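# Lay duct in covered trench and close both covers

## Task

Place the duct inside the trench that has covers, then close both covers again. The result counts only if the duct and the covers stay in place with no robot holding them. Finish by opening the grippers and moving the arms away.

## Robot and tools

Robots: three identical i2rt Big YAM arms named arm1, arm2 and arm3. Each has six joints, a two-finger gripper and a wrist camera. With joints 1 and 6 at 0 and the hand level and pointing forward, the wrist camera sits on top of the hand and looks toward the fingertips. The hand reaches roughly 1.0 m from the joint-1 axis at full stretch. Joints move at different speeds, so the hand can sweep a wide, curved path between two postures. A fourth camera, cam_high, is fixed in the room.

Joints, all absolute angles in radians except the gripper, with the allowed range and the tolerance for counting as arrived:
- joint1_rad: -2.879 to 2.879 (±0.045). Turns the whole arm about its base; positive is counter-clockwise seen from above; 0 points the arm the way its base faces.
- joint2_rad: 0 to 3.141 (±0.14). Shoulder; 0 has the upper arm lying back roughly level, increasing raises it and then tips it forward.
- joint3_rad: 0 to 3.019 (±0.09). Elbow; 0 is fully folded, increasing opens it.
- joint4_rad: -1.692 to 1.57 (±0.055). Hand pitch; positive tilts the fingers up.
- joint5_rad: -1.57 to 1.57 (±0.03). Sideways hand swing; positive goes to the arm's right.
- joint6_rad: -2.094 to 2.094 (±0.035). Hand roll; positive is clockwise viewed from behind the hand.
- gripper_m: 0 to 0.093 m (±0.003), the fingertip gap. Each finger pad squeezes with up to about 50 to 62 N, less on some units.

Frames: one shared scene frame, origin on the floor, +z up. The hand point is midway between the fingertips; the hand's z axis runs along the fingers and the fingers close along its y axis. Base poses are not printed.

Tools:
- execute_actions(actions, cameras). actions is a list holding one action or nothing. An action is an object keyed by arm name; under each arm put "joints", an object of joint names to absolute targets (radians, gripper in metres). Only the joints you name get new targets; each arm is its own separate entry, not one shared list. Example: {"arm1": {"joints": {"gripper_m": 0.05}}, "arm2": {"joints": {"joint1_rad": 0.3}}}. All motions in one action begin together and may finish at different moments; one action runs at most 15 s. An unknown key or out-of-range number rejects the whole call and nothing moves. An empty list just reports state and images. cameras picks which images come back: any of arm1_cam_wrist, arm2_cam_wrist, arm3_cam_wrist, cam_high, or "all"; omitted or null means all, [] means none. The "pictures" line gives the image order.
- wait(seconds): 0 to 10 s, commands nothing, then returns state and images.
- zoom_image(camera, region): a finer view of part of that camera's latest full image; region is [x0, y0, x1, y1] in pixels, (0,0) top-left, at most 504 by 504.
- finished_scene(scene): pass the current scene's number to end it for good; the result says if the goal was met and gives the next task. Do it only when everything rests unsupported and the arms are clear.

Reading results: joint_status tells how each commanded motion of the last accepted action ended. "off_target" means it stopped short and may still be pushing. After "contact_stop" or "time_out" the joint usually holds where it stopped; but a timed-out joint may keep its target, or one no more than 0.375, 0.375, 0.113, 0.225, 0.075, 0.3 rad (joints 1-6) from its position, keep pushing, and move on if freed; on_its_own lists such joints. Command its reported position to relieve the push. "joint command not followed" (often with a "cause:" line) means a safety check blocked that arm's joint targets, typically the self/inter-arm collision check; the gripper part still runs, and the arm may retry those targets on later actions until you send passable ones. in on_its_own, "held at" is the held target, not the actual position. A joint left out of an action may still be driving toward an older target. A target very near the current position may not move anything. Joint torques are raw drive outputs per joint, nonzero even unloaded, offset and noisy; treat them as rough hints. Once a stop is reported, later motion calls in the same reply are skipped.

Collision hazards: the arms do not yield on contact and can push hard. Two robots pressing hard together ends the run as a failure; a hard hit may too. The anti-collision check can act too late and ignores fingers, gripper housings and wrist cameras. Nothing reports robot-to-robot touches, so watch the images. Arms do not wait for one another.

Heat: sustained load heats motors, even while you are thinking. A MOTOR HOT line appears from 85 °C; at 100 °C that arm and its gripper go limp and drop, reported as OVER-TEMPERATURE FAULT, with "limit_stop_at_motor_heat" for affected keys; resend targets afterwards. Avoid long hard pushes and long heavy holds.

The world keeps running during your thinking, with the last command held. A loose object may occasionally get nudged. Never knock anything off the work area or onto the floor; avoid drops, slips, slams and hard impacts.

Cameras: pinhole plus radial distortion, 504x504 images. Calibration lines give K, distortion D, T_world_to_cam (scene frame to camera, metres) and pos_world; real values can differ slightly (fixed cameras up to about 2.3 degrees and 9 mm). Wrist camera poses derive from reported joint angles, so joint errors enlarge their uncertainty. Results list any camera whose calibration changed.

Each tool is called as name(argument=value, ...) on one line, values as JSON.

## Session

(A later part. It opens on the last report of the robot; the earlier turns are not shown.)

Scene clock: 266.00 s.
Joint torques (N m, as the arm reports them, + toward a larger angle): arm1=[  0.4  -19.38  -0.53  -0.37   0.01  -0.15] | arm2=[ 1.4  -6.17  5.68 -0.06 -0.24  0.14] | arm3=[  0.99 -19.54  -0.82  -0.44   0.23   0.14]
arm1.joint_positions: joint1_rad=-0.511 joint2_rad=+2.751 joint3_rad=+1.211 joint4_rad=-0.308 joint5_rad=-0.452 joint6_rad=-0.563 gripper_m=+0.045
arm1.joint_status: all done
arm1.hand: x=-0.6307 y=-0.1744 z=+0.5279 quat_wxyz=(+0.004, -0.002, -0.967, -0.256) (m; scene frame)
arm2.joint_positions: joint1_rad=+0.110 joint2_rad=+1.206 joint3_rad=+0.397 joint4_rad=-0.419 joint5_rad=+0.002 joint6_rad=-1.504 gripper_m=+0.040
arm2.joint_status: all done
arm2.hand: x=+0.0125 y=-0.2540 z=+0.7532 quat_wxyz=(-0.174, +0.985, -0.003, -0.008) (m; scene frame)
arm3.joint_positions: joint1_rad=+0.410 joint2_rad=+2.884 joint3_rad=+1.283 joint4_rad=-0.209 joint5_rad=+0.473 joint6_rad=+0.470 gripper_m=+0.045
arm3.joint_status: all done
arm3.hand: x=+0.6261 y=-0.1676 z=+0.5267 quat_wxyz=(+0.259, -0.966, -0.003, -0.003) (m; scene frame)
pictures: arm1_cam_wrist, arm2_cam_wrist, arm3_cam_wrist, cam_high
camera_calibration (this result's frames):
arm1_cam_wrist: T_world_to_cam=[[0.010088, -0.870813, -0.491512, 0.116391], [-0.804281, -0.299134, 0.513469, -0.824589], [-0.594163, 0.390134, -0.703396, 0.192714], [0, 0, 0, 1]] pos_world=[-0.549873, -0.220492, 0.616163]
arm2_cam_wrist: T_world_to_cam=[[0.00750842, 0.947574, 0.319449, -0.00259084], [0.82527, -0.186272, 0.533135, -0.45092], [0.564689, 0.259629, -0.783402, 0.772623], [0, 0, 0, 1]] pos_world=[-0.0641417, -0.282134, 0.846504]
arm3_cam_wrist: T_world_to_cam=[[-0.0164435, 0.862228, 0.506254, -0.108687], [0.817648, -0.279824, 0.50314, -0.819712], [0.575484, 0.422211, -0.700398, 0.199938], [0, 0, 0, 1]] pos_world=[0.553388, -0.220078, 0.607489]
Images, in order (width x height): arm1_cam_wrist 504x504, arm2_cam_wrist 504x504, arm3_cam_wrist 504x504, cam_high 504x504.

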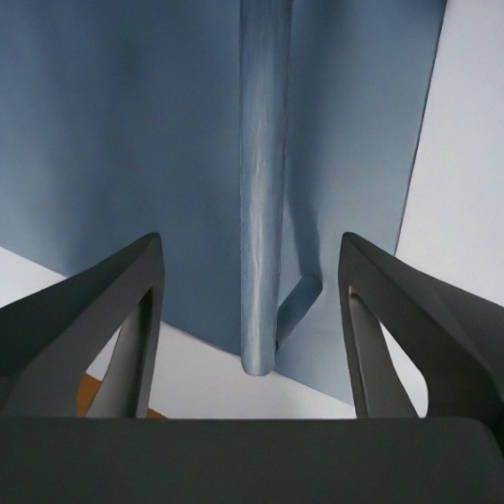

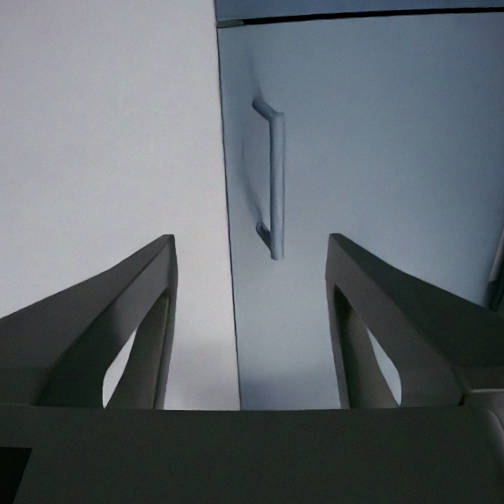

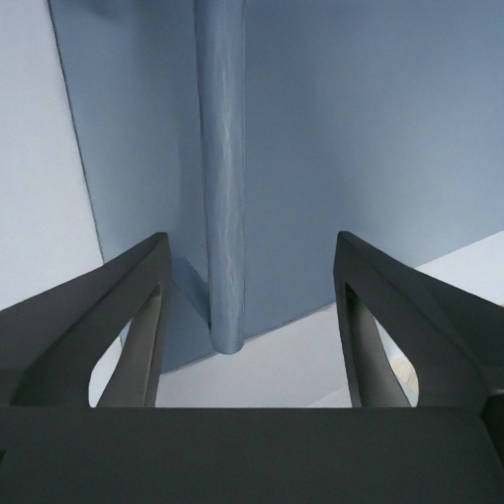

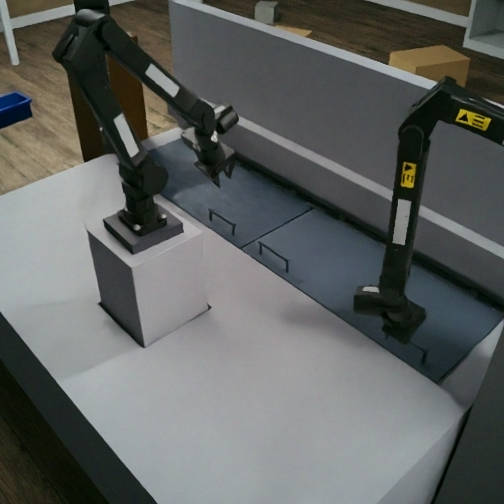

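execute_actions(actions=[{"arm1":{"joints":{"joint2_rad":2.0,"joint3_rad":0.80,"joint4_rad":-0.35}},"arm3":{"joints":{"joint2_rad":2.13,"joint3_rad":0.85,"joint4_rad":-0.30}}}])

Scene clock: 289.30 s.
Joint torques (N m, as the arm reports them, + toward a larger angle): arm1=[ -0.18 -15.12   2.4    0.45  -0.03  -0.14] | arm2=[ 1.53 -6.    5.62  0.08 -0.22  0.15] | arm3=[  0.97 -16.05   1.75   0.13   0.29   0.13]
arm1.joint_positions: joint1_rad=-0.511 joint2_rad=+2.000 joint3_rad=+0.808 joint4_rad=-0.347 joint5_rad=-0.451 joint6_rad=-0.563 gripper_m=+0.045
arm1.joint_status: all done
arm1.hand: x=-0.5925 y=-0.1934 z=+0.7813 quat_wxyz=(-0.127, +0.034, -0.975, -0.181) (m; scene frame)
arm2.joint_positions: joint1_rad=+0.110 joint2_rad=+1.206 joint3_rad=+0.397 joint4_rad=-0.419 joint5_rad=+0.002 joint6_rad=-1.504 gripper_m=+0.040
arm2.joint_status: not commanded
arm2.hand: x=+0.0125 y=-0.2540 z=+0.7532 quat_wxyz=(-0.174, +0.985, -0.003, -0.008) (m; scene frame)
arm3.joint_positions: joint1_rad=+0.410 joint2_rad=+2.124 joint3_rad=+0.852 joint4_rad=-0.296 joint5_rad=+0.472 joint6_rad=+0.471 gripper_m=+0.045
arm3.joint_status: all done
arm3.hand: x=+0.5799 y=-0.1880 z=+0.7926 quat_wxyz=(+0.209, -0.972, +0.026, +0.103) (m; scene frame)
pictures: arm1_cam_wrist, arm2_cam_wrist, arm3_cam_wrist, cam_high
camera_calibration (this result's frames):
arm1_cam_wrist: T_world_to_cam=[[0.125918, -0.933224, -0.336507, 0.159462], [-0.917447, -0.238592, 0.31838, -0.83258], [-0.377407, 0.268638, -0.886226, 0.648804], [0, 0, 0, 1]] pos_world=[-0.539063, -0.224127, 0.893723]
arm2_cam_wrist: T_world_to_cam=[[0.00750842, 0.947574, 0.319449, -0.00259084], [0.82527, -0.186272, 0.533135, -0.45092], [0.564689, 0.259629, -0.783402, 0.772623], [0, 0, 0, 1]] pos_world=[-0.0641417, -0.282134, 0.846504]
arm3_cam_wrist: T_world_to_cam=[[0.0855239, 0.907902, 0.410366, -0.201008], [0.910394, -0.238553, 0.338046, -0.836611], [0.404807, 0.344684, -0.84695, 0.621995], [0, 0, 0, 1]] pos_world=[0.527049, -0.231472, 0.892098]
Images, in order (width x height): arm1_cam_wrist 504x504, arm2_cam_wrist 504x504, arm3_cam_wrist 504x504, cam_high 504x504.

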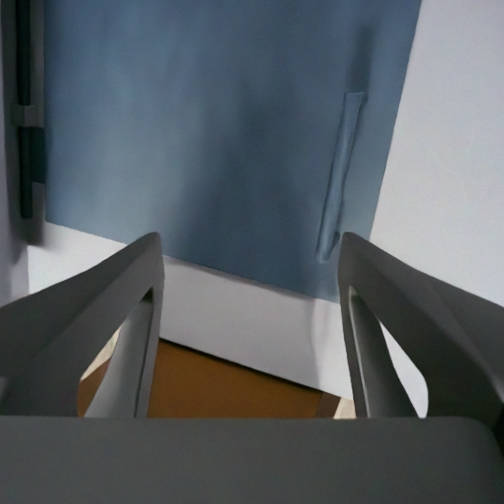

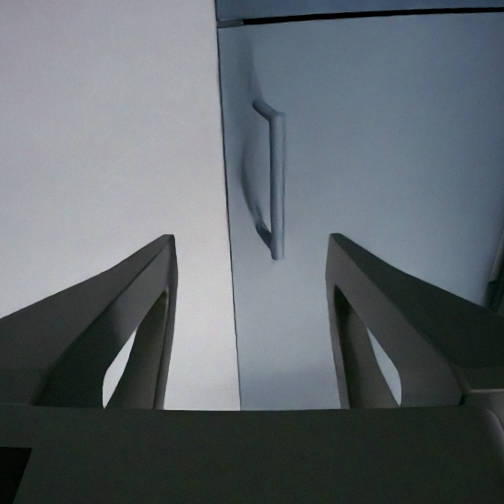

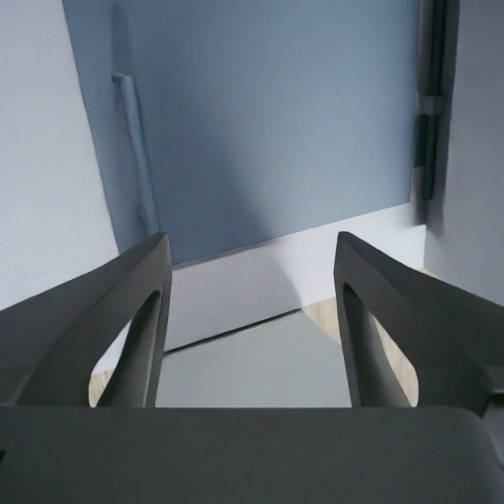

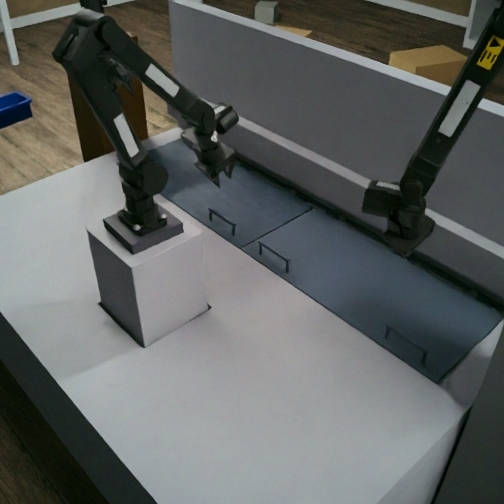

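zoom_image(camera="cam_high", region=[150,120,504,410])

Region (150, 120, 504, 410) of cam_high's 504x504 image, scaled by 1.424, with more detail than that image has; it fills the top 413 rows of this view, and the rest is white.

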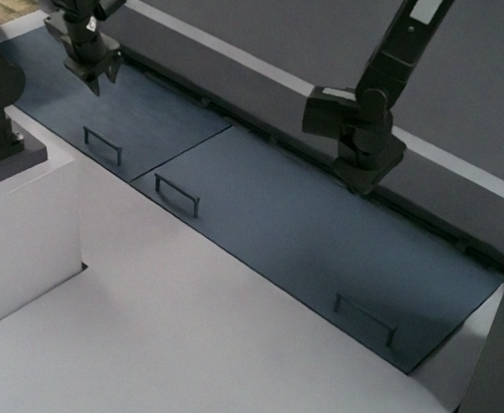

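Both covers are flush, the duct is inside the trench, and the arms are released and clear.

finished_scene(scene=2)

The scene is finished: the task was done.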